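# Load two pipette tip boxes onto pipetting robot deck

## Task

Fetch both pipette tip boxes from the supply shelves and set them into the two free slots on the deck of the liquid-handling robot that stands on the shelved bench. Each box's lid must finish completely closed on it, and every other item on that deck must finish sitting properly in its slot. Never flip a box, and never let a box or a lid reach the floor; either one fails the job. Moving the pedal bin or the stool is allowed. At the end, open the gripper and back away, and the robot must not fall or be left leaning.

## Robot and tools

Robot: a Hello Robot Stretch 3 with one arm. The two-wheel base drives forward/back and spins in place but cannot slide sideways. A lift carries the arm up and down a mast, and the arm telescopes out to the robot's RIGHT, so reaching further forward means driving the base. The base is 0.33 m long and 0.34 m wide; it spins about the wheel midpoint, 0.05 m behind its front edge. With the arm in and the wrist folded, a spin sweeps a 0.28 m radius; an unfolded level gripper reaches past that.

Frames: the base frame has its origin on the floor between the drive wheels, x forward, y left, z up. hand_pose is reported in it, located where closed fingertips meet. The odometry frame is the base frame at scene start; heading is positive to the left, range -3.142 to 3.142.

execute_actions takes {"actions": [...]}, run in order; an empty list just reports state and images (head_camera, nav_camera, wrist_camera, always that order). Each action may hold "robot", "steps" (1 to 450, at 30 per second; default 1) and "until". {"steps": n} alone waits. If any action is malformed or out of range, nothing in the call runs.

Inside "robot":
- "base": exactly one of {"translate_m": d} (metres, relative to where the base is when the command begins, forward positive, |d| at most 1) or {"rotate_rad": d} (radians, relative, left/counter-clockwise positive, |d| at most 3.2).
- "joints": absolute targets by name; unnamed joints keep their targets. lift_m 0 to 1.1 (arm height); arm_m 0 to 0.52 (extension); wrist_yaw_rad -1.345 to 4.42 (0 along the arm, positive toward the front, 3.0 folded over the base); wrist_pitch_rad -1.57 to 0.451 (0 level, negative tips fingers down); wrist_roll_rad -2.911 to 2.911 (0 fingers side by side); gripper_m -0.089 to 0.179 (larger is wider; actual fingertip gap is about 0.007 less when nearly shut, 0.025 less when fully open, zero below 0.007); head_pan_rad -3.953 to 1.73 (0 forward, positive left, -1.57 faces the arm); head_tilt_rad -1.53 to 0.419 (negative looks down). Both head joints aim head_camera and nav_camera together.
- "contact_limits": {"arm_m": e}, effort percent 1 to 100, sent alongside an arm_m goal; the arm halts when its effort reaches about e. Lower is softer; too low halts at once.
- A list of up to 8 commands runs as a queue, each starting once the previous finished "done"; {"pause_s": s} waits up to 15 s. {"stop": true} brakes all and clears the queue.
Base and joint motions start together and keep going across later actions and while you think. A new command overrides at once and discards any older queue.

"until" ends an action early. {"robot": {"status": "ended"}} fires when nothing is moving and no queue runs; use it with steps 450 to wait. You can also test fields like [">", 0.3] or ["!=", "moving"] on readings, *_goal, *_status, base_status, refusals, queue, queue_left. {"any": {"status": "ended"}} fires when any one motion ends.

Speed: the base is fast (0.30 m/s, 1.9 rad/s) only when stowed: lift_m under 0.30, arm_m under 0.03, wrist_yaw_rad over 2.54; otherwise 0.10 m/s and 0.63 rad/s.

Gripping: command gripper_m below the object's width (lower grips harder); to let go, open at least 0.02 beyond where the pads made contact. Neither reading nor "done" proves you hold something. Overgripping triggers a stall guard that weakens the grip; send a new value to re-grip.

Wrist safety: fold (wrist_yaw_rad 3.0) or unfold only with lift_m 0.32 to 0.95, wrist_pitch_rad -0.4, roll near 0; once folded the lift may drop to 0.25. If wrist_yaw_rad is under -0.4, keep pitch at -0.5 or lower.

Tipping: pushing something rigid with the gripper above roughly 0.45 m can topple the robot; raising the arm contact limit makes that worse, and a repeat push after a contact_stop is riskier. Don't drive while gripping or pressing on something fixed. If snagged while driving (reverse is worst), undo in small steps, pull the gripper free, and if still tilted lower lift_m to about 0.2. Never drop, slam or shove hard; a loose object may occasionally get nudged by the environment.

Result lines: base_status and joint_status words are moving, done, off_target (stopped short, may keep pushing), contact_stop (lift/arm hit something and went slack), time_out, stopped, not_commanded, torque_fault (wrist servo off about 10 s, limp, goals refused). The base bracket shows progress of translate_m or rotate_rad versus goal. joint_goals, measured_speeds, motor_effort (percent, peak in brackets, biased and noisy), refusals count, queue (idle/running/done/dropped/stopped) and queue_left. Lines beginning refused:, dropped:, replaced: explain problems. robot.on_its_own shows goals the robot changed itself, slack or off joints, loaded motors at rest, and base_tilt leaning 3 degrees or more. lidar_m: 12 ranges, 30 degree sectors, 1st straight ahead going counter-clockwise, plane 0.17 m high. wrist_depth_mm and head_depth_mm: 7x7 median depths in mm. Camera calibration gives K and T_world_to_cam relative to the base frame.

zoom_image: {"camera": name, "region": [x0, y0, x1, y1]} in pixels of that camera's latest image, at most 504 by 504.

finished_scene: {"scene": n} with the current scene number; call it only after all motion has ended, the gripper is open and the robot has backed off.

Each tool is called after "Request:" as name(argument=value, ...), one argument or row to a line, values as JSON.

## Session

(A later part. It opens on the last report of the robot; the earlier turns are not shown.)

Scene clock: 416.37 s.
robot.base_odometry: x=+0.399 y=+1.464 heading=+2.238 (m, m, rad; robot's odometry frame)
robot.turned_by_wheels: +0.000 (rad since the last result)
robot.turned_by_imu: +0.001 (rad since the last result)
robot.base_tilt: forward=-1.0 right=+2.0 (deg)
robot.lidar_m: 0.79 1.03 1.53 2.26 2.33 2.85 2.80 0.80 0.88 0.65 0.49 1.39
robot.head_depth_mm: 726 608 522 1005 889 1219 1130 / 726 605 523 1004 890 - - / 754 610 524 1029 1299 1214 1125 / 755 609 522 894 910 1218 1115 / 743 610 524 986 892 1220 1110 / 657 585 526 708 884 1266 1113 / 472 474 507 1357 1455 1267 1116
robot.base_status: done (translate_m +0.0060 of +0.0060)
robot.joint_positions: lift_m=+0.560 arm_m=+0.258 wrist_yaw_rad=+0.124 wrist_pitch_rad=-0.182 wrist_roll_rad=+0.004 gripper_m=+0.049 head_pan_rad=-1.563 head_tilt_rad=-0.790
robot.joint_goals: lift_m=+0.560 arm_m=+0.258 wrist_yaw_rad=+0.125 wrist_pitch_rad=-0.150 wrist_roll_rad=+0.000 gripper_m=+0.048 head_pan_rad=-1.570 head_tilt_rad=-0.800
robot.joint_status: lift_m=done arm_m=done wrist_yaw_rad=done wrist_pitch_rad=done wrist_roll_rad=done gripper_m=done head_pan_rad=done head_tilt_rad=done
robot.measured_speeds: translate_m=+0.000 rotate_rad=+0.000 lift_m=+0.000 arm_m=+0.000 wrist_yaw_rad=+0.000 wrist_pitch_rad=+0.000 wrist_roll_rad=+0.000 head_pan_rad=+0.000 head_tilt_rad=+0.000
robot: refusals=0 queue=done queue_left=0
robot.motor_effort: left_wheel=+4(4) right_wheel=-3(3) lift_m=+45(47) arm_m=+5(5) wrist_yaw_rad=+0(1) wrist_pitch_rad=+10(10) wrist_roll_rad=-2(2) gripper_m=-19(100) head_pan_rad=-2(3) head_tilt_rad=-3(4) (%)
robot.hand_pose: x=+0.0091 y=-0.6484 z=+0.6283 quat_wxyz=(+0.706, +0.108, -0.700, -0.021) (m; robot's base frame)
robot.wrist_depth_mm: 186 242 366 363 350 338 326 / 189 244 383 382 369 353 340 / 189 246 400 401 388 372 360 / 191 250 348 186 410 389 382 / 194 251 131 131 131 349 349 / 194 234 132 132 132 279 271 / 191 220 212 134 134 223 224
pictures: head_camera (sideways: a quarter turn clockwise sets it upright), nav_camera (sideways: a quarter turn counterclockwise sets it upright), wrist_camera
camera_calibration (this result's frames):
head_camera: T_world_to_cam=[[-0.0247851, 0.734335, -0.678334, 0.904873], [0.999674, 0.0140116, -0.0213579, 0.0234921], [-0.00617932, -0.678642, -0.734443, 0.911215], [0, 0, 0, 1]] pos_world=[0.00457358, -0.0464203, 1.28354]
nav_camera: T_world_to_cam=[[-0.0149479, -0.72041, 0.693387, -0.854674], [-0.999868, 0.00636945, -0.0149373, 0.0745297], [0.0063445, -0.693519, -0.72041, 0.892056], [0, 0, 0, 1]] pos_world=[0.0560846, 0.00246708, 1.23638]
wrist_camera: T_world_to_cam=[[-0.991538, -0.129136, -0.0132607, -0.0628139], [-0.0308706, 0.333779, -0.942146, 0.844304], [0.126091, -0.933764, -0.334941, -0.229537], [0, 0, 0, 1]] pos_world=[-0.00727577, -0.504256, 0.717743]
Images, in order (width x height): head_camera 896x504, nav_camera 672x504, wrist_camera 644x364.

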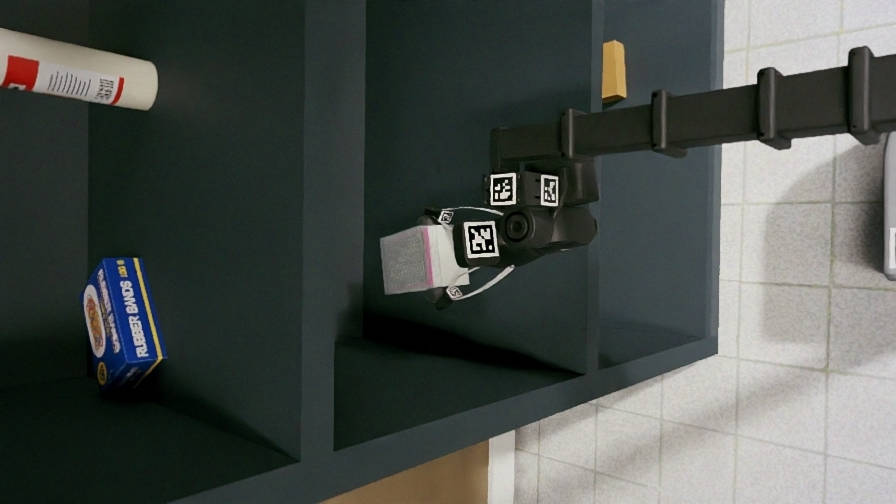

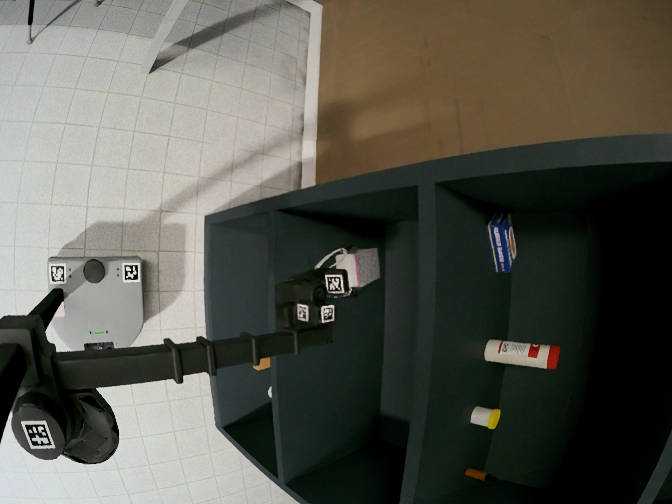

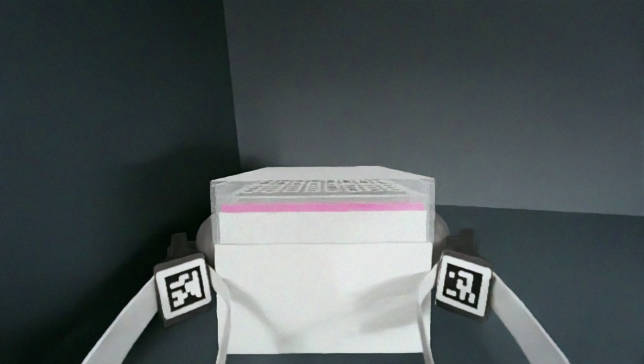

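Request:
execute_actions(
  actions=[
    {"robot":[{"base":{"translate_m":-0.15},"joints":{"arm_m":0.0,"wrist_yaw_rad":0.0}},{"base":{"rotate_rad":0.7546}},{"base":{"translate_m":0.7086},"joints":{"lift_m":0.88,"head_tilt_rad":-0.75}},{"base":{"rotate_rad":0.7906}}],"steps":450,"until":{"robot":{"status":"ended"}}},
  ],
)

Scene clock: 439.87 s.
robot.base_odometry: x=-0.209 y=+1.452 heading=-2.502 (m, m, rad; robot's odometry frame)
robot.turned_by_wheels: +1.544 (rad since the last result)
robot.turned_by_imu: +1.557 (rad since the last result)
robot.base_tilt: forward=-0.1 right=+1.8 (deg)
robot.lidar_m: 2.33 1.86 2.47 3.13 1.40 1.34 0.96 0.72 0.78 0.54 0.79 0.93
robot.head_depth_mm: 1015 1133 898 684 - - 1076 / 1009 1128 900 701 - - 1086 / 1019 1134 782 456 - - 1111 / 1015 1131 775 457 1134 1262 1129 / 1016 1140 829 667 1381 1289 1125 / 1019 1137 898 671 1396 1296 1125 / 1016 1136 894 675 1427 1286 1121
robot.base_status: moving (rotate_rad +0.7895 of +0.7906)
robot.joint_positions: lift_m=+0.880 arm_m=+0.000 wrist_yaw_rad=+0.000 wrist_pitch_rad=-0.183 wrist_roll_rad=+0.004 gripper_m=+0.049 head_pan_rad=-1.563 head_tilt_rad=-0.754
robot.joint_goals: lift_m=+0.880 arm_m=+0.000 wrist_yaw_rad=+0.000 wrist_pitch_rad=-0.150 wrist_roll_rad=+0.000 gripper_m=+0.048 head_pan_rad=-1.570 head_tilt_rad=-0.750
robot.joint_status: lift_m=done arm_m=done wrist_yaw_rad=done wrist_pitch_rad=done wrist_roll_rad=done gripper_m=done head_pan_rad=done head_tilt_rad=done
robot.measured_speeds: translate_m=+0.000 rotate_rad=+0.057 lift_m=+0.000 arm_m=+0.000 wrist_yaw_rad=+0.000 wrist_pitch_rad=+0.000 wrist_roll_rad=+0.000 head_pan_rad=+0.000 head_tilt_rad=+0.000
robot: refusals=0 queue=running queue_left=0
robot.motor_effort: left_wheel=-2(8) right_wheel=+3(11) lift_m=+44(46) arm_m=-6(6) wrist_yaw_rad=+0(4) wrist_pitch_rad=+10(10) wrist_roll_rad=-2(2) gripper_m=-18(19) head_pan_rad=-2(2) head_tilt_rad=+3(6) (%)
robot.hand_pose: x=-0.0215 y=-0.3929 z=+0.9481 quat_wxyz=(+0.703, +0.065, -0.705, -0.065) (m; robot's base frame)
robot.wrist_depth_mm: 853 863 871 849 856 856 842 / 471 900 896 881 893 901 881 / 488 941 951 931 952 926 953 / 493 749 744 186 690 680 798 / 501 435 132 131 131 484 527 / 364 352 132 132 132 384 385 / 327 327 303 134 134 318 313
pictures: head_camera (sideways: a quarter turn clockwise sets it upright), nav_camera (sideways: a quarter turn counterclockwise sets it upright), wrist_camera
camera_calibration (this result's frames):
head_camera: T_world_to_cam=[[-0.0245948, 0.709522, -0.704254, 0.938648], [0.99968, 0.0132395, -0.0215734, 0.0237737], [-0.00598282, -0.704559, -0.70962, 0.878931], [0, 0, 0, 1]] pos_world=[0.00457829, -0.0470478, 1.28527]
nav_camera: T_world_to_cam=[[-0.0151422, -0.695066, 0.718786, -0.887773], [-0.999864, 0.005826, -0.0154298, 0.0751715], [0.00653707, -0.718922, -0.69506, 0.859084], [0, 0, 0, 1]] pos_world=[0.0561025, 0.000115874, 1.23639]
wrist_camera: T_world_to_cam=[[-0.999897, -0.00555384, -0.0132637, -0.0075615], [0.0106307, 0.335617, -0.941938, 1.06086], [0.00968289, -0.941982, -0.335523, 0.114822], [0, 0, 0, 1]] pos_world=[-0.0199502, -0.247924, 1.03769]
Images, in order (width x height): head_camera 896x504, nav_camera 672x504, wrist_camera 644x364.

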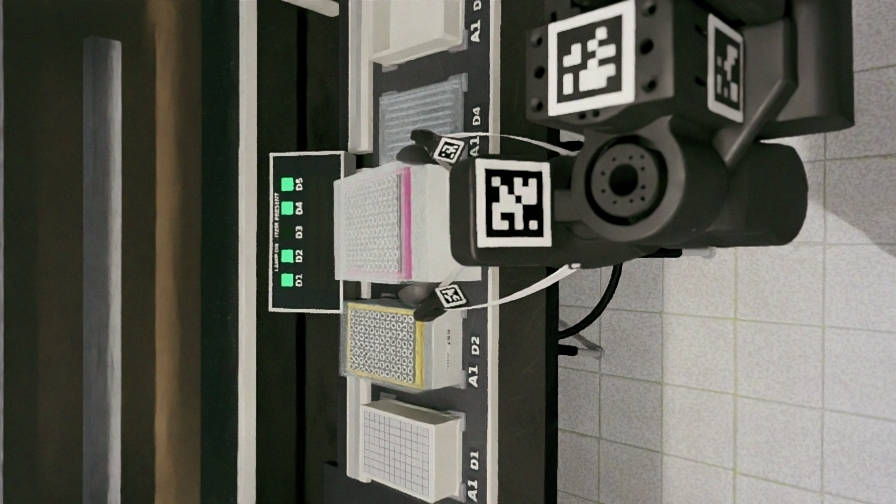

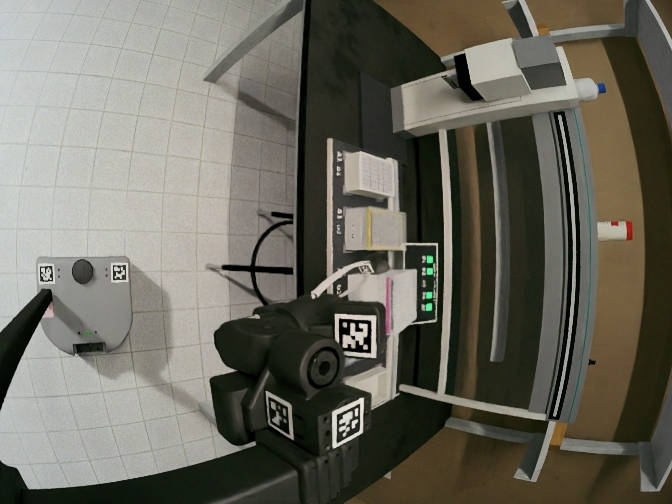

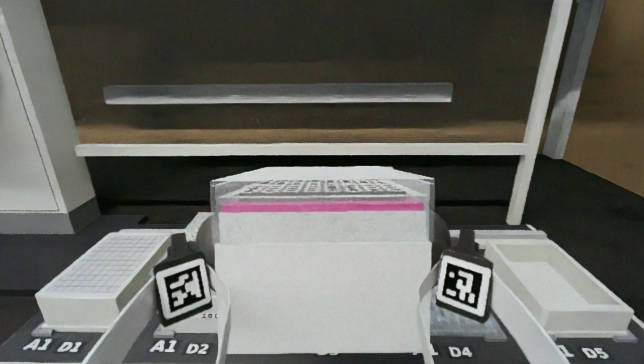

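Request:
execute_actions(
  actions=[
    {"robot":[{"joints":{"arm_m":0.145,"lift_m":0.815}}],"steps":450,"until":{"robot":{"status":"ended"}}},
  ],
)

Request:
zoom_image(
  camera="head_camera",
  region=[300, 150, 520, 400],
)

Scene clock: 448.80 s.
robot.base_odometry: x=-0.209 y=+1.452 heading=-2.501 (m, m, rad; robot's odometry frame)
robot.turned_by_wheels: +0.001 (rad since the last result)
robot.turned_by_imu: +0.002 (rad since the last result)
robot.base_tilt: forward=-1.0 right=+1.9 (deg)
robot.lidar_m: 2.33 1.86 2.48 3.14 1.40 1.34 0.96 0.72 0.78 0.54 0.79 0.93
robot.head_depth_mm: 1012 1129 897 718 - - 1114 / 1013 1137 896 - 1394 1271 1127 / 1014 1130 781 - 1394 1289 1124 / 1015 1132 777 682 1116 1261 1128 / 1010 1132 838 667 1190 1288 1129 / 1016 1130 894 673 1398 1288 1131 / 1020 1134 898 677 1430 1285 1129
robot.base_status: done (rotate_rad +0.7904 of +0.7906)
robot.joint_positions: lift_m=+0.815 arm_m=+0.145 wrist_yaw_rad=+0.000 wrist_pitch_rad=-0.184 wrist_roll_rad=+0.004 gripper_m=+0.049 head_pan_rad=-1.563 head_tilt_rad=-0.754
robot.joint_goals: lift_m=+0.815 arm_m=+0.145 wrist_yaw_rad=+0.000 wrist_pitch_rad=-0.150 wrist_roll_rad=+0.000 gripper_m=+0.048 head_pan_rad=-1.570 head_tilt_rad=-0.750
robot.joint_status: lift_m=done arm_m=done wrist_yaw_rad=done wrist_pitch_rad=done wrist_roll_rad=done gripper_m=done head_pan_rad=done head_tilt_rad=done
robot.measured_speeds: translate_m=+0.000 rotate_rad=+0.000 lift_m=+0.000 arm_m=+0.000 wrist_yaw_rad=+0.000 wrist_pitch_rad=+0.000 wrist_roll_rad=+0.000 head_pan_rad=+0.000 head_tilt_rad=+0.000
robot: refusals=0 queue=done queue_left=0
robot.motor_effort: left_wheel=-2(3) right_wheel=+3(5) lift_m=+32(44) arm_m=+5(6) wrist_yaw_rad=+0(0) wrist_pitch_rad=+10(10) wrist_roll_rad=-2(2) gripper_m=-19(19) head_pan_rad=-2(3) head_tilt_rad=+1(2) (%)
robot.hand_pose: x=-0.0215 y=-0.5372 z=+0.8834 quat_wxyz=(+0.703, +0.065, -0.705, -0.065) (m; robot's base frame)
robot.wrist_depth_mm: 740 726 737 715 723 726 711 / 749 776 754 757 683 742 742 / 788 818 792 740 726 722 357 / 589 569 494 187 342 555 508 / 387 395 131 131 131 395 391 / 239 208 132 132 132 302 267 / 166 170 195 133 134 240 233
pictures: head_camera (sideways: a quarter turn clockwise sets it upright), nav_camera (sideways: a quarter turn counterclockwise sets it upright), wrist_camera
camera_calibration (this result's frames):
head_camera: T_world_to_cam=[[-0.0245933, 0.709499, -0.704277, 0.938678], [0.99968, 0.0132369, -0.0215736, 0.0237739], [-0.00598399, -0.704582, -0.709598, 0.878901], [0, 0, 0, 1]] pos_world=[0.00457821, -0.0470484, 1.28527]
nav_camera: T_world_to_cam=[[-0.0151437, -0.695043, 0.718809, -0.887802], [-0.999864, 0.00582741, -0.0154302, 0.0751721], [0.00653587, -0.718945, -0.695037, 0.859054], [0, 0, 0, 1]] pos_world=[0.0561025, 0.000113674, 1.23639]
wrist_camera: T_world_to_cam=[[-0.999897, -0.00555, -0.0132669, -0.0092147], [0.0106295, 0.336161, -0.941745, 1.04846], [0.00968651, -0.941788, -0.336067, -0.0421793], [0, 0, 0, 1]] pos_world=[-0.0199498, -0.392228, 0.973088]
Images, in order (width x height): head_camera 896x504, nav_camera 672x504, wrist_camera 644x364.

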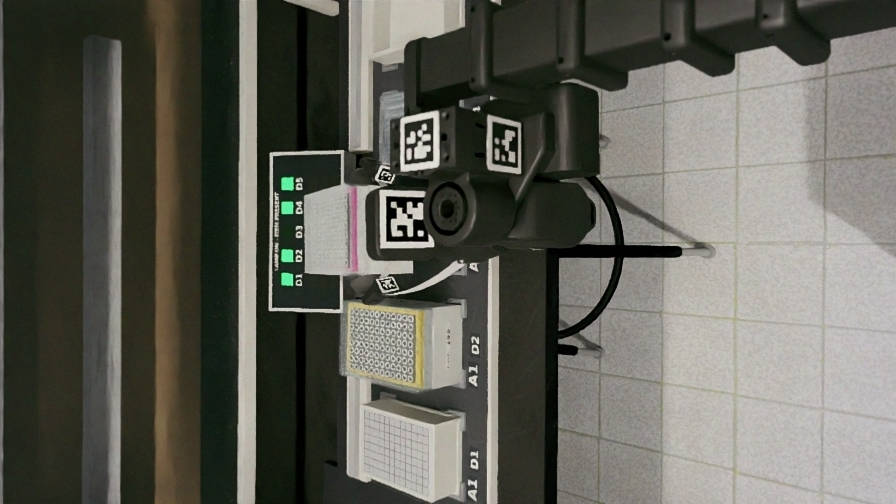

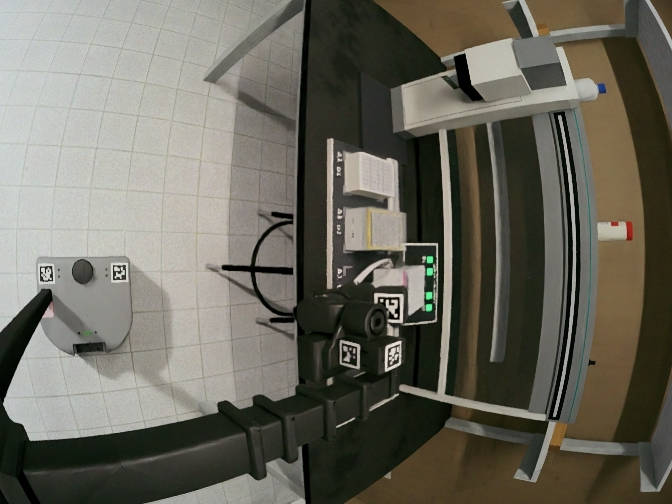

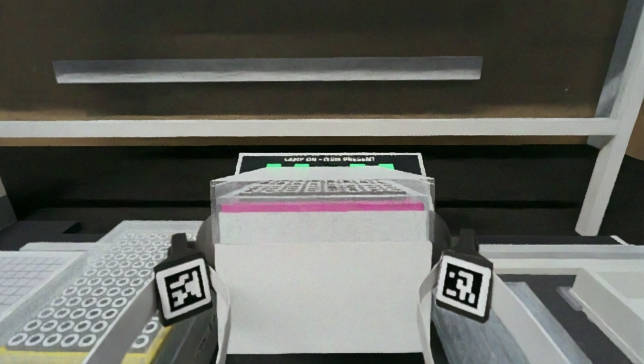

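Region (300, 150, 520, 400) of head_camera's 896x504 image, scaled by 2.016, with more detail than that image has; it fills the left 444 columns of this view, and the rest is white.

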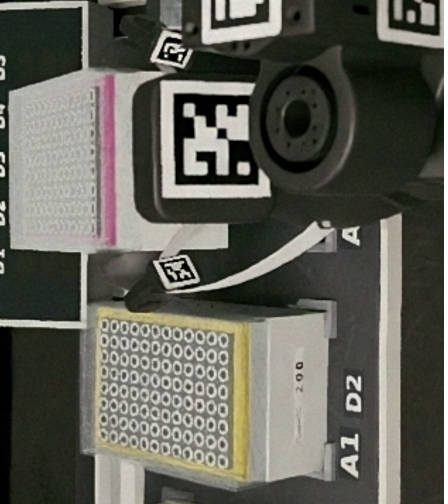

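Request:
execute_actions(
  actions=[
    {"robot":[{"base":{"translate_m":-0.004}},{"joints":{"lift_m":0.785}}],"steps":450,"until":{"robot":{"status":"ended"}}},
  ],
)

Request:
zoom_image(
  camera="head_camera",
  region=[320, 150, 520, 400],
)

Scene clock: 454.80 s.
robot.base_odometry: x=-0.205 y=+1.454 heading=-2.501 (m, m, rad; robot's odometry frame)
robot.turned_by_wheels: +0.000 (rad since the last result)
robot.turned_by_imu: +0.001 (rad since the last result)
robot.base_tilt: forward=-0.9 right=+2.1 (deg)
robot.lidar_m: 2.33 1.87 2.48 3.12 1.40 1.33 0.95 0.72 0.78 0.54 0.79 0.93
robot.head_depth_mm: 1010 1131 893 702 - - - / 1011 1136 896 745 - 1287 1119 / 1013 1125 785 - - 1281 1124 / 1016 1128 776 666 1102 1262 1125 / 1017 1130 828 672 1397 1284 1125 / 1018 1126 896 672 1390 1276 1123 / 1021 1127 896 677 1432 1289 1123
robot.base_status: done (translate_m -0.0040 of -0.0040)
robot.joint_positions: lift_m=+0.785 arm_m=+0.145 wrist_yaw_rad=+0.000 wrist_pitch_rad=-0.184 wrist_roll_rad=+0.004 gripper_m=+0.049 head_pan_rad=-1.563 head_tilt_rad=-0.754
robot.joint_goals: lift_m=+0.785 arm_m=+0.145 wrist_yaw_rad=+0.000 wrist_pitch_rad=-0.150 wrist_roll_rad=+0.000 gripper_m=+0.048 head_pan_rad=-1.570 head_tilt_rad=-0.750
robot.joint_status: lift_m=done arm_m=done wrist_yaw_rad=done wrist_pitch_rad=done wrist_roll_rad=done gripper_m=done head_pan_rad=done head_tilt_rad=done
robot.measured_speeds: translate_m=+0.000 rotate_rad=+0.000 lift_m=+0.000 arm_m=+0.000 wrist_yaw_rad=+0.000 wrist_pitch_rad=+0.000 wrist_roll_rad=+0.000 head_pan_rad=+0.000 head_tilt_rad=+0.000
robot: refusals=0 queue=done queue_left=0
robot.motor_effort: left_wheel=-2(7) right_wheel=+3(5) lift_m=+32(32) arm_m=+5(5) wrist_yaw_rad=+0(0) wrist_pitch_rad=+11(10) wrist_roll_rad=-2(2) gripper_m=-19(18) head_pan_rad=-3(1) head_tilt_rad=+1(1) (%)
robot.hand_pose: x=-0.0215 y=-0.5372 z=+0.8534 quat_wxyz=(+0.703, +0.065, -0.705, -0.065) (m; robot's base frame)
robot.wrist_depth_mm: 727 728 735 713 717 724 720 / 762 696 768 748 759 751 686 / 736 797 798 350 685 791 678 / 496 496 316 186 313 473 440 / 247 203 132 131 131 313 301 / 158 164 132 132 132 253 235 / 147 160 194 134 134 206 206
pictures: head_camera (sideways: a quarter turn clockwise sets it upright), nav_camera (sideways: a quarter turn counterclockwise sets it upright), wrist_camera
camera_calibration (this result's frames):
head_camera: T_world_to_cam=[[-0.0245933, 0.7095, -0.704277, 0.938678], [0.99968, 0.0132369, -0.0215736, 0.0237739], [-0.00598399, -0.704582, -0.709598, 0.878902], [0, 0, 0, 1]] pos_world=[0.00457821, -0.0470484, 1.28527]
nav_camera: T_world_to_cam=[[-0.0151437, -0.695043, 0.718809, -0.887802], [-0.999864, 0.00582742, -0.0154302, 0.0751721], [0.00653587, -0.718945, -0.695037, 0.859054], [0, 0, 0, 1]] pos_world=[0.0561025, 0.000113682, 1.23639]
wrist_camera: T_world_to_cam=[[-0.999897, -0.00554994, -0.013267, -0.00961267], [0.0106296, 0.336161, -0.941744, 1.02021], [0.00968648, -0.941788, -0.336067, -0.0522657], [0, 0, 0, 1]] pos_world=[-0.0199498, -0.392232, 0.943087]
Images, in order (width x height): head_camera 896x504, nav_camera 672x504, wrist_camera 644x364.

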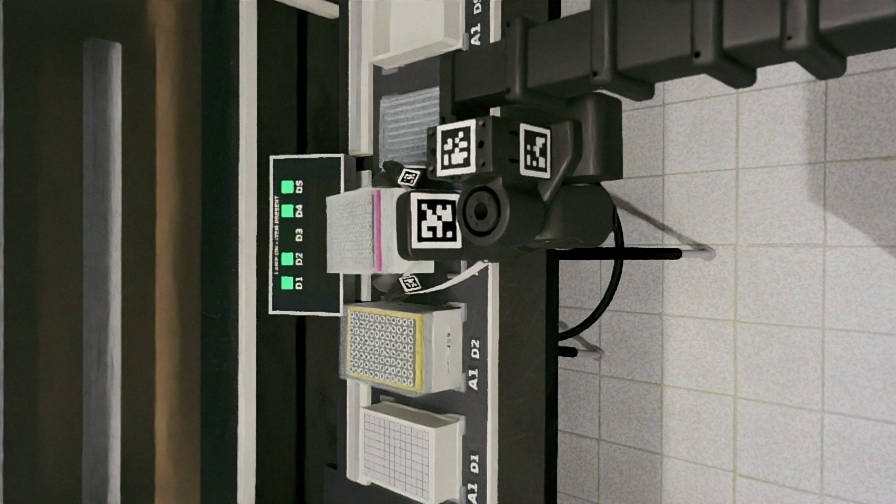

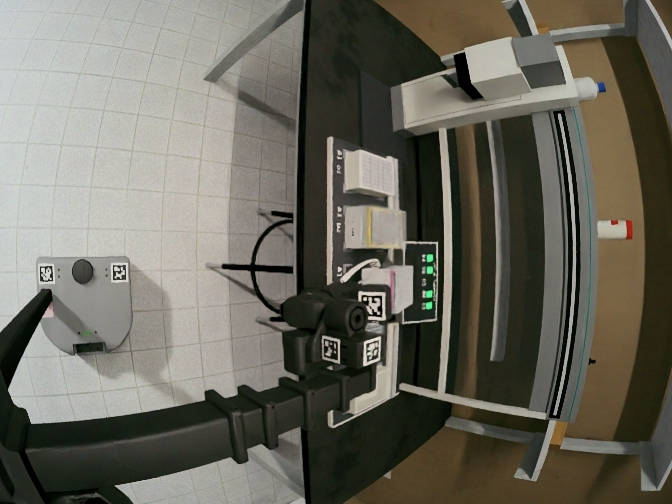

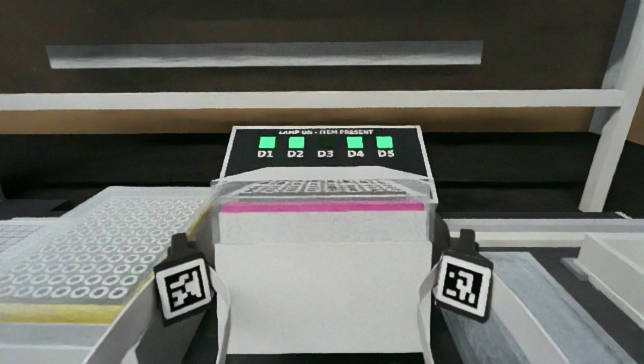

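Region (320, 150, 520, 400) of head_camera's 896x504 image, scaled by 2.016, with more detail than that image has; it fills the left 403 columns of this view, and the rest is white.

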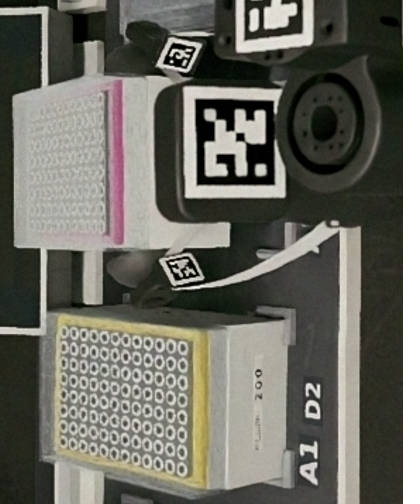

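Request:
execute_actions(
  actions=[
    {"robot":[{"joints":{"lift_m":0.76}},{"joints":{"lift_m":0.742,"arm_m":0.143}}],"steps":450,"until":{"robot":{"status":"ended"}}},
    {"steps":10},
  ],
)

Request:
zoom_image(
  camera="head_camera",
  region=[320, 150, 520, 400],
)

Scene clock: 461.37 s.
robot.base_odometry: x=-0.205 y=+1.454 heading=-2.501 (m, m, rad; robot's odometry frame)
robot.turned_by_wheels: +0.000 (rad since the last result)
robot.turned_by_imu: +0.001 (rad since the last result)
robot.base_tilt: forward=-1.0 right=+2.0 (deg)
robot.lidar_m: 2.34 1.86 2.48 3.12 1.40 1.33 0.96 0.71 0.78 0.54 0.80 0.93
robot.head_depth_mm: 1010 1127 895 690 1021 - - / 1010 1130 894 726 - 1257 1123 / 1017 1127 789 687 - 1294 1129 / 1017 1132 776 657 1089 1253 1128 / 1017 1136 828 671 1391 1288 1123 / 1013 1130 899 670 1391 1287 1117 / 1015 1135 900 678 1436 1283 1132
robot.base_status: done (translate_m -0.0040 of -0.0040)
robot.joint_positions: lift_m=+0.742 arm_m=+0.143 wrist_yaw_rad=+0.000 wrist_pitch_rad=-0.172 wrist_roll_rad=+0.004 gripper_m=+0.049 head_pan_rad=-1.563 head_tilt_rad=-0.754
robot.joint_goals: lift_m=+0.742 arm_m=+0.143 wrist_yaw_rad=+0.000 wrist_pitch_rad=-0.150 wrist_roll_rad=+0.000 gripper_m=+0.048 head_pan_rad=-1.570 head_tilt_rad=-0.750
robot.joint_status: lift_m=done arm_m=done wrist_yaw_rad=done wrist_pitch_rad=done wrist_roll_rad=done gripper_m=done head_pan_rad=done head_tilt_rad=done
robot.measured_speeds: translate_m=+0.000 rotate_rad=+0.000 lift_m=+0.000 arm_m=+0.000 wrist_yaw_rad=+0.000 wrist_pitch_rad=+0.000 wrist_roll_rad=+0.000 head_pan_rad=+0.000 head_tilt_rad=+0.000
robot: refusals=0 queue=done queue_left=0
robot.motor_effort: left_wheel=-2(2) right_wheel=+4(4) lift_m=+31(32) arm_m=-6(7) wrist_yaw_rad=+0(0) wrist_pitch_rad=+7(10) wrist_roll_rad=-2(2) gripper_m=-19(18) head_pan_rad=-1(2) head_tilt_rad=+2(2) (%)
robot.hand_pose: x=-0.0215 y=-0.5366 z=+0.8132 quat_wxyz=(+0.703, +0.061, -0.706, -0.061) (m; robot's base frame)
robot.wrist_depth_mm: 746 734 680 671 657 718 723 / 771 768 338 333 332 728 333 / 676 672 314 304 310 637 557 / 183 185 222 149 278 348 348 / 132 151 129 128 128 249 232 / 135 139 133 133 133 197 190 / 145 149 147 140 144 152 156
pictures: head_camera (sideways: a quarter turn clockwise sets it upright), nav_camera (sideways: a quarter turn counterclockwise sets it upright), wrist_camera
camera_calibration (this result's frames):
head_camera: T_world_to_cam=[[-0.0245932, 0.709499, -0.704277, 0.938678], [0.99968, 0.0132368, -0.0215736, 0.0237739], [-0.00598407, -0.704582, -0.709598, 0.878901], [0, 0, 0, 1]] pos_world=[0.0045782, -0.0470484, 1.28527]
nav_camera: T_world_to_cam=[[-0.0151438, -0.695043, 0.718809, -0.887802], [-0.999864, 0.00582753, -0.0154302, 0.0751721], [0.00653579, -0.718945, -0.695037, 0.859054], [0, 0, 0, 1]] pos_world=[0.0561025, 0.000113668, 1.23639]
wrist_camera: T_world_to_cam=[[-0.999897, -0.00569225, -0.0132057, -0.0102704], [0.0106319, 0.325706, -0.945411, 0.979532], [0.00968268, -0.945454, -0.325611, -0.0757321], [0, 0, 0, 1]] pos_world=[-0.0199503, -0.390699, 0.901266]
Images, in order (width x height): head_camera 896x504, nav_camera 672x504, wrist_camera 644x364.

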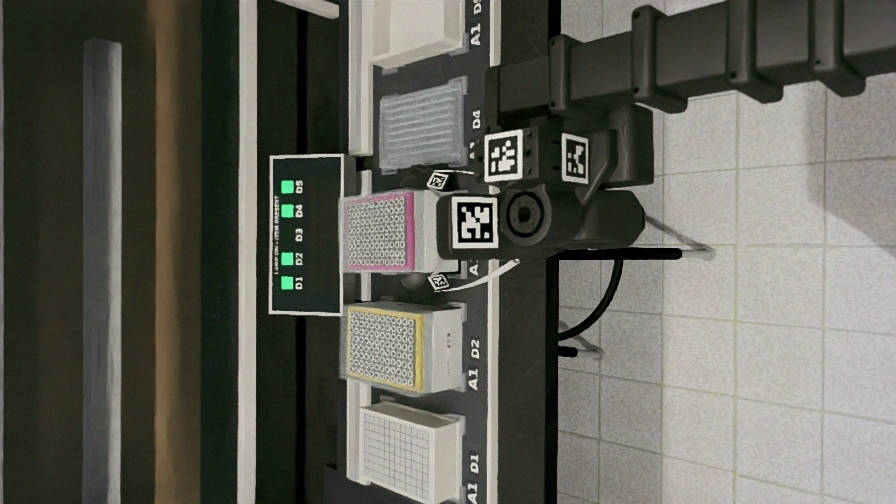

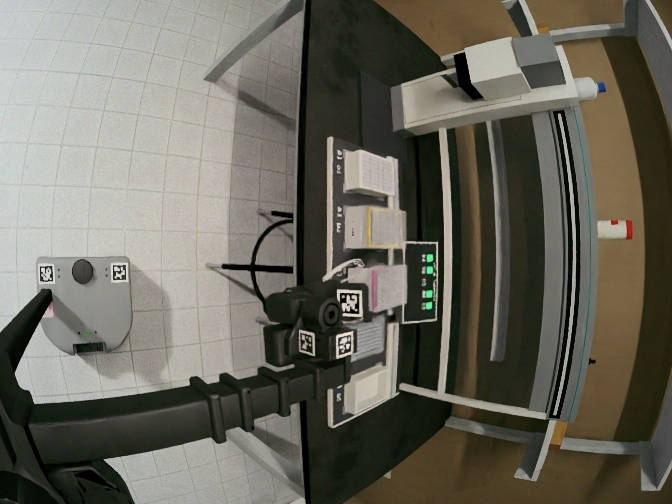

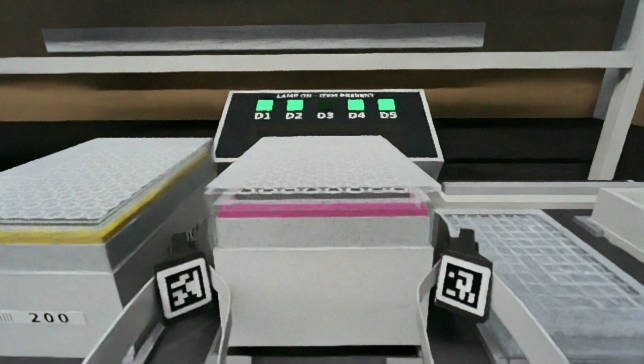

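Region (320, 150, 520, 400) of head_camera's 896x504 image, scaled by 2.016, with more detail than that image has; it fills the left 403 columns of this view, and the rest is white.

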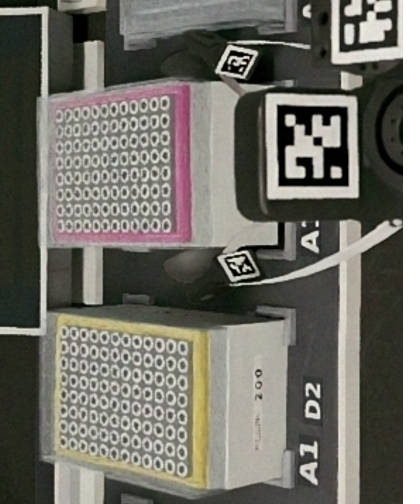

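Request:
execute_actions(
  actions=[
    {"robot":[{"joints":{"lift_m":0.735,"arm_m":0.141}}],"steps":450,"until":{"robot":{"status":"ended"}}},
    {"steps":10},
  ],
)

Scene clock: 464.17 s.
robot.base_odometry: x=-0.205 y=+1.454 heading=-2.501 (m, m, rad; robot's odometry frame)
robot.turned_by_wheels: +0.000 (rad since the last result)
robot.turned_by_imu: +0.000 (rad since the last result)
robot.base_tilt: forward=-1.1 right=+1.9 (deg)
robot.lidar_m: 2.34 1.87 2.48 3.13 1.40 1.33 0.95 0.72 0.78 0.54 0.79 0.93
robot.head_depth_mm: 1017 1136 896 684 648 - - / 1012 1133 898 715 - 1268 1125 / 1012 1130 786 705 - 1281 1132 / 1016 1132 778 665 1082 1264 1131 / 1013 1130 833 674 1397 1275 1122 / 1014 1130 894 676 1398 1284 1115 / 1021 1133 898 674 1441 1291 1132
robot.base_status: done (translate_m -0.0040 of -0.0040)
robot.joint_positions: lift_m=+0.735 arm_m=+0.141 wrist_yaw_rad=+0.000 wrist_pitch_rad=-0.164 wrist_roll_rad=+0.004 gripper_m=+0.049 head_pan_rad=-1.563 head_tilt_rad=-0.754
robot.joint_goals: lift_m=+0.735 arm_m=+0.141 wrist_yaw_rad=+0.000 wrist_pitch_rad=-0.150 wrist_roll_rad=+0.000 gripper_m=+0.048 head_pan_rad=-1.570 head_tilt_rad=-0.750
robot.joint_status: lift_m=done arm_m=done wrist_yaw_rad=done wrist_pitch_rad=done wrist_roll_rad=done gripper_m=done head_pan_rad=done head_tilt_rad=done
robot.measured_speeds: translate_m=+0.000 rotate_rad=+0.000 lift_m=+0.000 arm_m=+0.000 wrist_yaw_rad=+0.000 wrist_pitch_rad=+0.000 wrist_roll_rad=+0.000 head_pan_rad=+0.000 head_tilt_rad=+0.000
robot: refusals=0 queue=done queue_left=0
robot.motor_effort: left_wheel=-2(2) right_wheel=+4(4) lift_m=+29(30) arm_m=-6(4) wrist_yaw_rad=+0(0) wrist_pitch_rad=+5(7) wrist_roll_rad=-2(2) gripper_m=-18(19) head_pan_rad=-1(2) head_tilt_rad=+3(1) (%)
robot.hand_pose: x=-0.0215 y=-0.5351 z=+0.8083 quat_wxyz=(+0.704, +0.058, -0.706, -0.059) (m; robot's base frame)
robot.wrist_depth_mm: 735 726 732 672 667 714 722 / 797 771 345 343 743 764 699 / 689 662 311 300 305 631 554 / 162 177 209 146 281 299 295 / 132 149 127 127 128 238 225 / 137 139 133 133 133 189 184 / 145 146 141 141 140 146 150
pictures: head_camera (sideways: a quarter turn clockwise sets it upright), nav_camera (sideways: a quarter turn counterclockwise sets it upright), wrist_camera
camera_calibration (this result's frames):
head_camera: T_world_to_cam=[[-0.0245933, 0.709499, -0.704277, 0.938678], [0.99968, 0.0132371, -0.0215736, 0.0237739], [-0.0059839, -0.704582, -0.709598, 0.878901], [0, 0, 0, 1]] pos_world=[0.00457821, -0.0470484, 1.28527]
nav_camera: T_world_to_cam=[[-0.0151437, -0.695043, 0.718809, -0.887802], [-0.999864, 0.00582729, -0.0154302, 0.0751721], [0.00653596, -0.718945, -0.695036, 0.859054], [0, 0, 0, 1]] pos_world=[0.0561025, 0.000113676, 1.23639]
wrist_camera: T_world_to_cam=[[-0.999897, -0.00579951, -0.0131584, -0.0104226], [0.0106309, 0.318047, -0.948015, 0.972398], [0.00968301, -0.948057, -0.317953, -0.0835265], [0, 0, 0, 1]] pos_world=[-0.0199503, -0.388517, 0.895154]
Images, in order (width x height): head_camera 896x504, nav_camera 672x504, wrist_camera 644x364.

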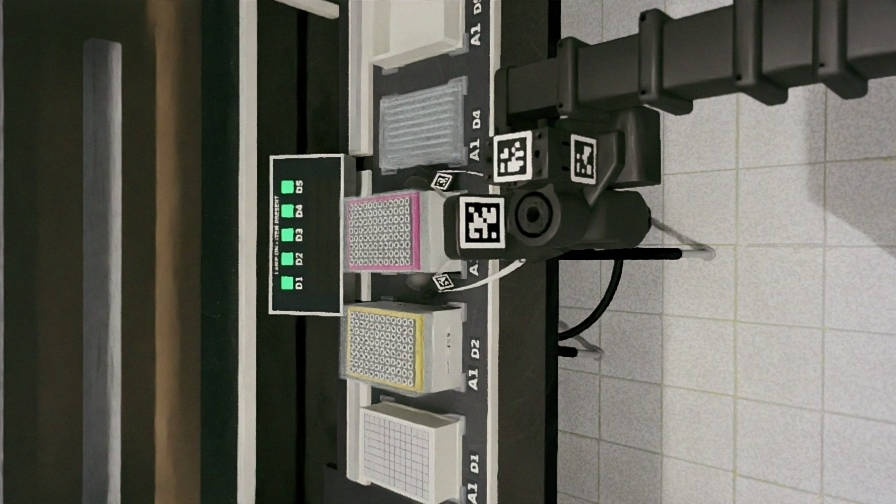

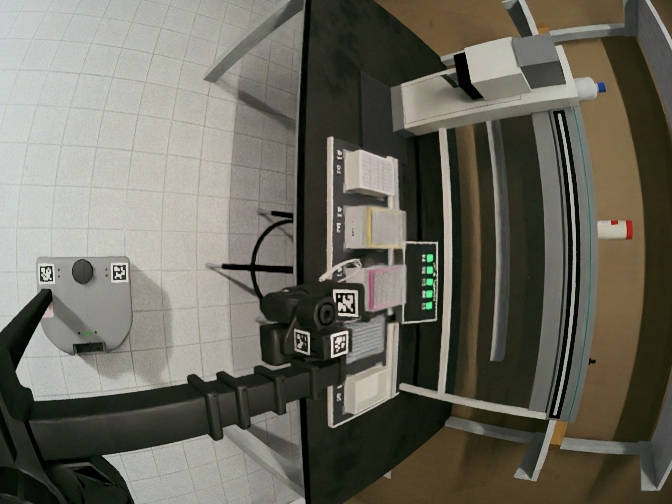

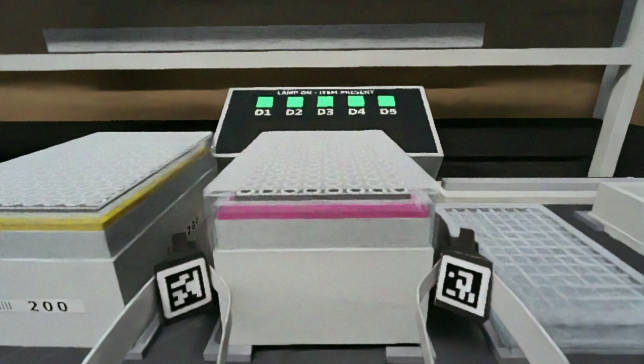

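Request:
execute_actions(
  actions=[
    {"robot":[{"joints":{"gripper_m":0.112,"lift_m":0.737}},{"pause_s":0.3},{"joints":{"arm_m":0.085}},{"joints":{"lift_m":0.78}},{"joints":{"arm_m":0.0}}],"steps":450,"until":{"robot":{"status":"ended"}}},
  ],
)

Request:
zoom_image(
  camera="wrist_camera",
  region=[100, 100, 544, 300],
)

Request:
zoom_image(
  camera="head_camera",
  region=[320, 60, 520, 400],
)

Scene clock: 476.70 s.
robot.base_odometry: x=-0.205 y=+1.454 heading=-2.501 (m, m, rad; robot's odometry frame)
robot.turned_by_wheels: +0.000 (rad since the last result)
robot.turned_by_imu: +0.001 (rad since the last result)
robot.base_tilt: forward=-1.0 right=+2.0 (deg)
robot.lidar_m: 2.34 1.87 2.48 3.13 1.40 1.33 0.95 0.72 0.78 0.55 0.79 0.93
robot.head_depth_mm: 1010 1135 896 686 1391 - - / 1011 1135 895 704 1396 - - / 1015 1136 782 686 649 - 1087 / 1017 1130 775 668 647 1266 1108 / 1007 1135 828 672 1389 1283 1126 / 1016 1129 898 674 1393 1284 1128 / 1015 1135 896 676 1432 1286 1128
robot.base_status: done (translate_m -0.0040 of -0.0040)
robot.joint_positions: lift_m=+0.780 arm_m=+0.000 wrist_yaw_rad=+0.000 wrist_pitch_rad=-0.167 wrist_roll_rad=+0.004 gripper_m=+0.112 head_pan_rad=-1.563 head_tilt_rad=-0.754
robot.joint_goals: lift_m=+0.780 arm_m=+0.000 wrist_yaw_rad=+0.000 wrist_pitch_rad=-0.150 wrist_roll_rad=+0.000 gripper_m=+0.112 head_pan_rad=-1.570 head_tilt_rad=-0.750
robot.joint_status: lift_m=done arm_m=done wrist_yaw_rad=done wrist_pitch_rad=done wrist_roll_rad=done gripper_m=done head_pan_rad=done head_tilt_rad=done
robot.measured_speeds: translate_m=+0.000 rotate_rad=+0.000 lift_m=+0.000 arm_m=+0.000 wrist_yaw_rad=+0.000 wrist_pitch_rad=+0.000 wrist_roll_rad=+0.000 head_pan_rad=+0.000 head_tilt_rad=+0.000
robot: refusals=0 queue=done queue_left=0
robot.motor_effort: left_wheel=-2(2) right_wheel=+4(4) lift_m=+43(46) arm_m=-6(7) wrist_yaw_rad=-1(0) wrist_pitch_rad=+5(5) wrist_roll_rad=-2(2) gripper_m=+0(86) head_pan_rad=-2(2) head_tilt_rad=+2(2) (%)
robot.hand_pose: x=-0.0215 y=-0.3940 z=+0.8521 quat_wxyz=(+0.703, +0.059, -0.706, -0.060) (m; robot's base frame)
robot.wrist_depth_mm: 867 859 862 884 862 849 826 / 474 839 819 831 819 879 866 / 486 878 851 456 732 813 891 / 442 342 332 283 445 423 491 / 293 294 296 284 328 326 284 / 263 268 259 257 256 262 251 / 225 215 222 222 222 217 220
pictures: head_camera (sideways: a quarter turn clockwise sets it upright), nav_camera (sideways: a quarter turn counterclockwise sets it upright), wrist_camera
camera_calibration (this result's frames):
head_camera: T_world_to_cam=[[-0.0245931, 0.709493, -0.704283, 0.938686], [0.99968, 0.0132366, -0.0215736, 0.023774], [-0.00598403, -0.704588, -0.709592, 0.878894], [0, 0, 0, 1]] pos_world=[0.0045782, -0.0470485, 1.28527]
nav_camera: T_world_to_cam=[[-0.0151439, -0.695037, 0.718815, -0.88781], [-0.999864, 0.0058274, -0.0154303, 0.0751722], [0.00653583, -0.718951, -0.69503, 0.859046], [0, 0, 0, 1]] pos_world=[0.0561026, 0.000113106, 1.23639]
wrist_camera: T_world_to_cam=[[-0.999897, -0.00578237, -0.0131728, -0.0090038], [0.0106226, 0.320738, -0.947108, 0.969304], [0.00970156, -0.94715, -0.320644, 0.0668693], [0, 0, 0, 1]] pos_world=[-0.0199481, -0.247609, 0.939358]
Images, in order (width x height): head_camera 896x504, nav_camera 672x504, wrist_camera 644x364.

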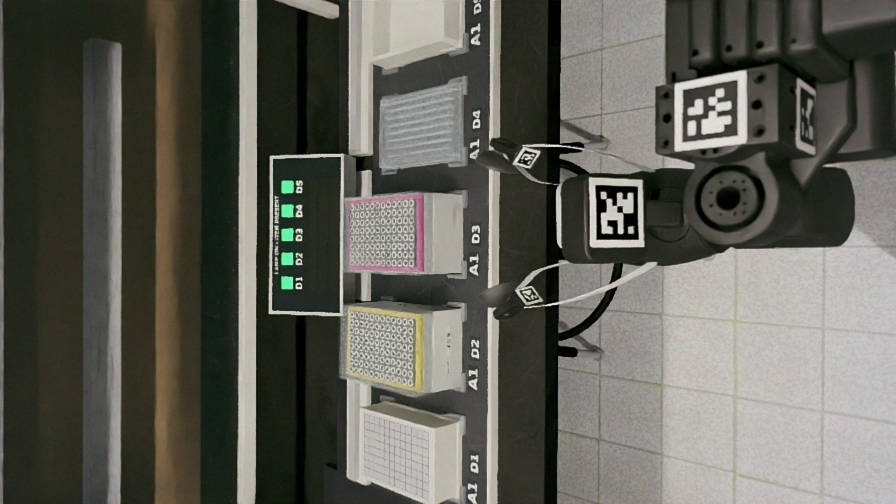

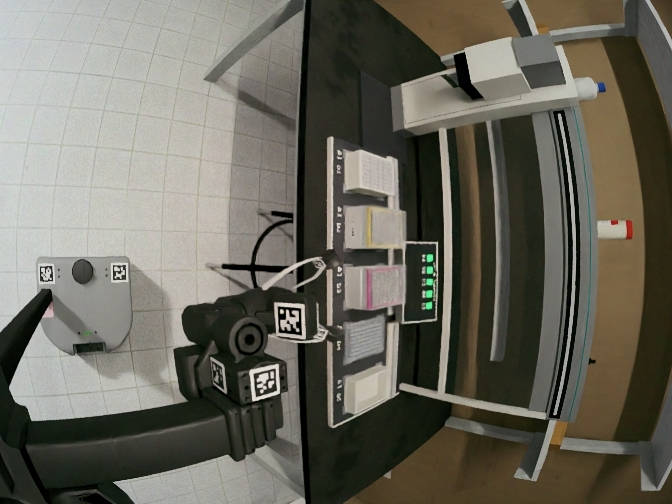

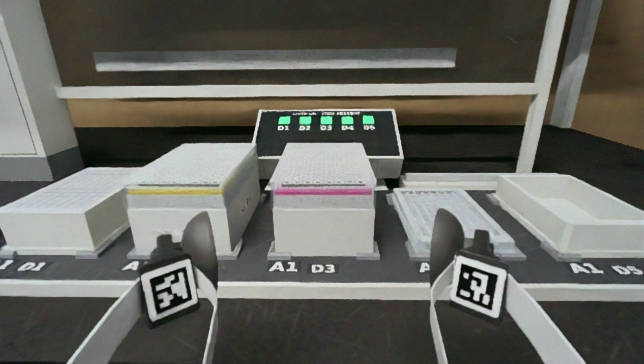

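Region (100, 100, 544, 300) of wrist_camera's 644x364 image, scaled by 1.135; it fills the top 227 rows of this view, and the rest is white.

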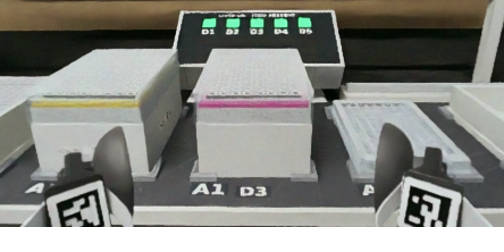

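Region (320, 60, 520, 400) of head_camera's 896x504 image, scaled by 1.482, with more detail than that image has; it fills the left 296 columns of this view, and the rest is white.

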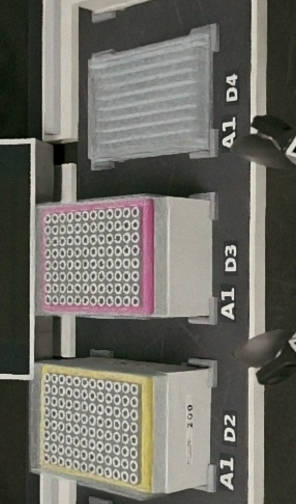

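Request:
execute_actions(
  actions=[
    {"robot":{"joints":{"wrist_yaw_rad":1.5}},"steps":200,"until":{"robot":{"status":"ended"}}},
  ],
)

Request:
finished_scene(
  scene=1,
)

Scene clock: 482.70 s.
robot.base_odometry: x=-0.205 y=+1.454 heading=-2.501 (m, m, rad; robot's odometry frame)
robot.turned_by_wheels: +0.000 (rad since the last result)
robot.turned_by_imu: +0.001 (rad since the last result)
robot.base_tilt: forward=-1.0 right=+1.9 (deg)
robot.lidar_m: 2.34 1.87 2.48 3.14 1.39 1.34 0.95 0.71 0.78 0.54 0.79 0.93
robot.head_depth_mm: 1010 1130 894 686 1397 - - / 1007 1134 897 704 1407 - 1092 / 1019 1122 786 681 1192 - 1090 / 1016 1133 774 667 1058 1283 1083 / 1017 1134 831 671 1402 1310 1090 / 1008 1135 898 673 1402 1336 1082 / 1021 1128 899 675 1430 1289 1126
robot.base_status: done (translate_m -0.0040 of -0.0040)
robot.joint_positions: lift_m=+0.780 arm_m=+0.000 wrist_yaw_rad=+1.498 wrist_pitch_rad=-0.167 wrist_roll_rad=+0.004 gripper_m=+0.112 head_pan_rad=-1.563 head_tilt_rad=-0.754
robot.joint_goals: lift_m=+0.780 arm_m=+0.000 wrist_yaw_rad=+1.500 wrist_pitch_rad=-0.150 wrist_roll_rad=+0.000 gripper_m=+0.112 head_pan_rad=-1.570 head_tilt_rad=-0.750
robot.joint_status: lift_m=done arm_m=done wrist_yaw_rad=done wrist_pitch_rad=done wrist_roll_rad=done gripper_m=done head_pan_rad=done head_tilt_rad=done
robot.measured_speeds: translate_m=+0.000 rotate_rad=+0.000 lift_m=+0.000 arm_m=+0.000 wrist_yaw_rad=+0.000 wrist_pitch_rad=+0.000 wrist_roll_rad=+0.000 head_pan_rad=+0.000 head_tilt_rad=+0.000
robot: refusals=0 queue=done queue_left=0
robot.motor_effort: left_wheel=-2(2) right_wheel=+4(4) lift_m=+43(43) arm_m=-6(6) wrist_yaw_rad=+1(1) wrist_pitch_rad=+6(5) wrist_roll_rad=-2(2) gripper_m=+0(0) head_pan_rad=-3(2) head_tilt_rad=+1(1) (%)
robot.hand_pose: x=+0.2266 y=-0.1634 z=+0.8521 quat_wxyz=(+0.556, +0.524, -0.477, +0.435) (m; robot's base frame)
robot.wrist_depth_mm: - - - - - - - / - - - - - - - / - - - - - - 819 / - - - - - 511 469 / - - - - - 422 348 / - - - - - - 296 / - - - - - - -
pictures: head_camera (sideways: a quarter turn clockwise sets it upright), nav_camera (sideways: a quarter turn counterclockwise sets it upright), wrist_camera
camera_calibration (this result's frames):
head_camera: T_world_to_cam=[[-0.0245932, 0.709493, -0.704283, 0.938686], [0.99968, 0.0132368, -0.0215736, 0.023774], [-0.00598394, -0.704588, -0.709592, 0.878894], [0, 0, 0, 1]] pos_world=[0.00457821, -0.0470485, 1.28527]
nav_camera: T_world_to_cam=[[-0.0151438, -0.695037, 0.718815, -0.88781], [-0.999864, 0.00582728, -0.0154303, 0.0751722], [0.00653592, -0.718951, -0.69503, 0.859046], [0, 0, 0, 1]] pos_world=[0.0561026, 0.000113116, 1.23639]
wrist_camera: T_world_to_cam=[[-0.0666791, -0.997688, -0.0131725, -0.133152], [-0.319125, 0.033833, -0.947108, 0.920563], [0.945364, -0.0589487, -0.320643, 0.215939], [0, 0, 0, 1]] pos_world=[0.0807552, -0.15126, 0.939358]
Images, in order (width x height): head_camera 896x504, nav_camera 672x504, wrist_camera 644x364.

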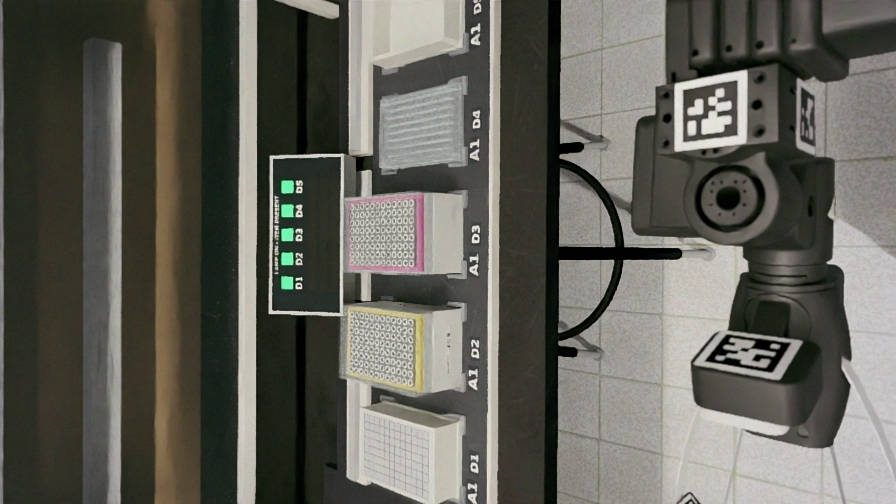

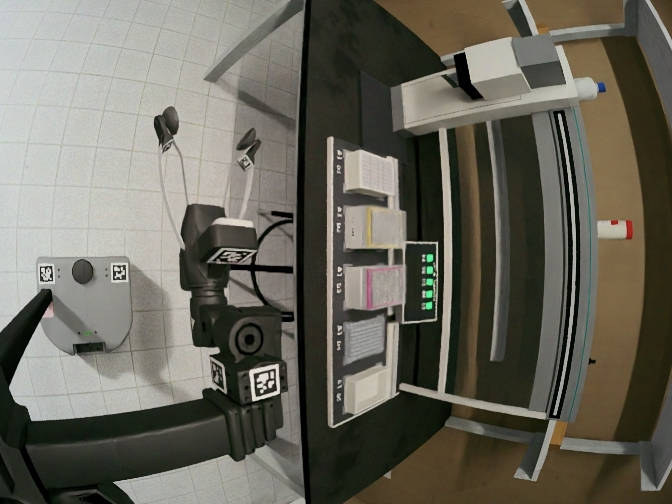

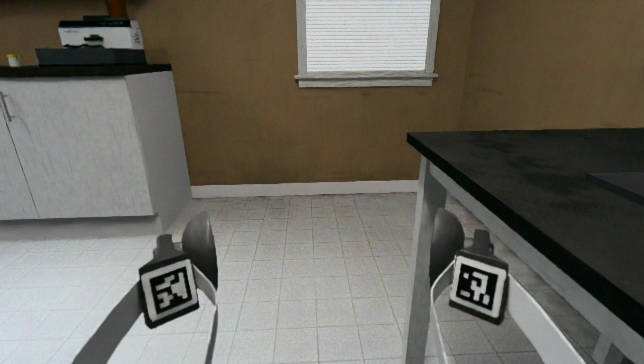

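The scene is finished: the task was done.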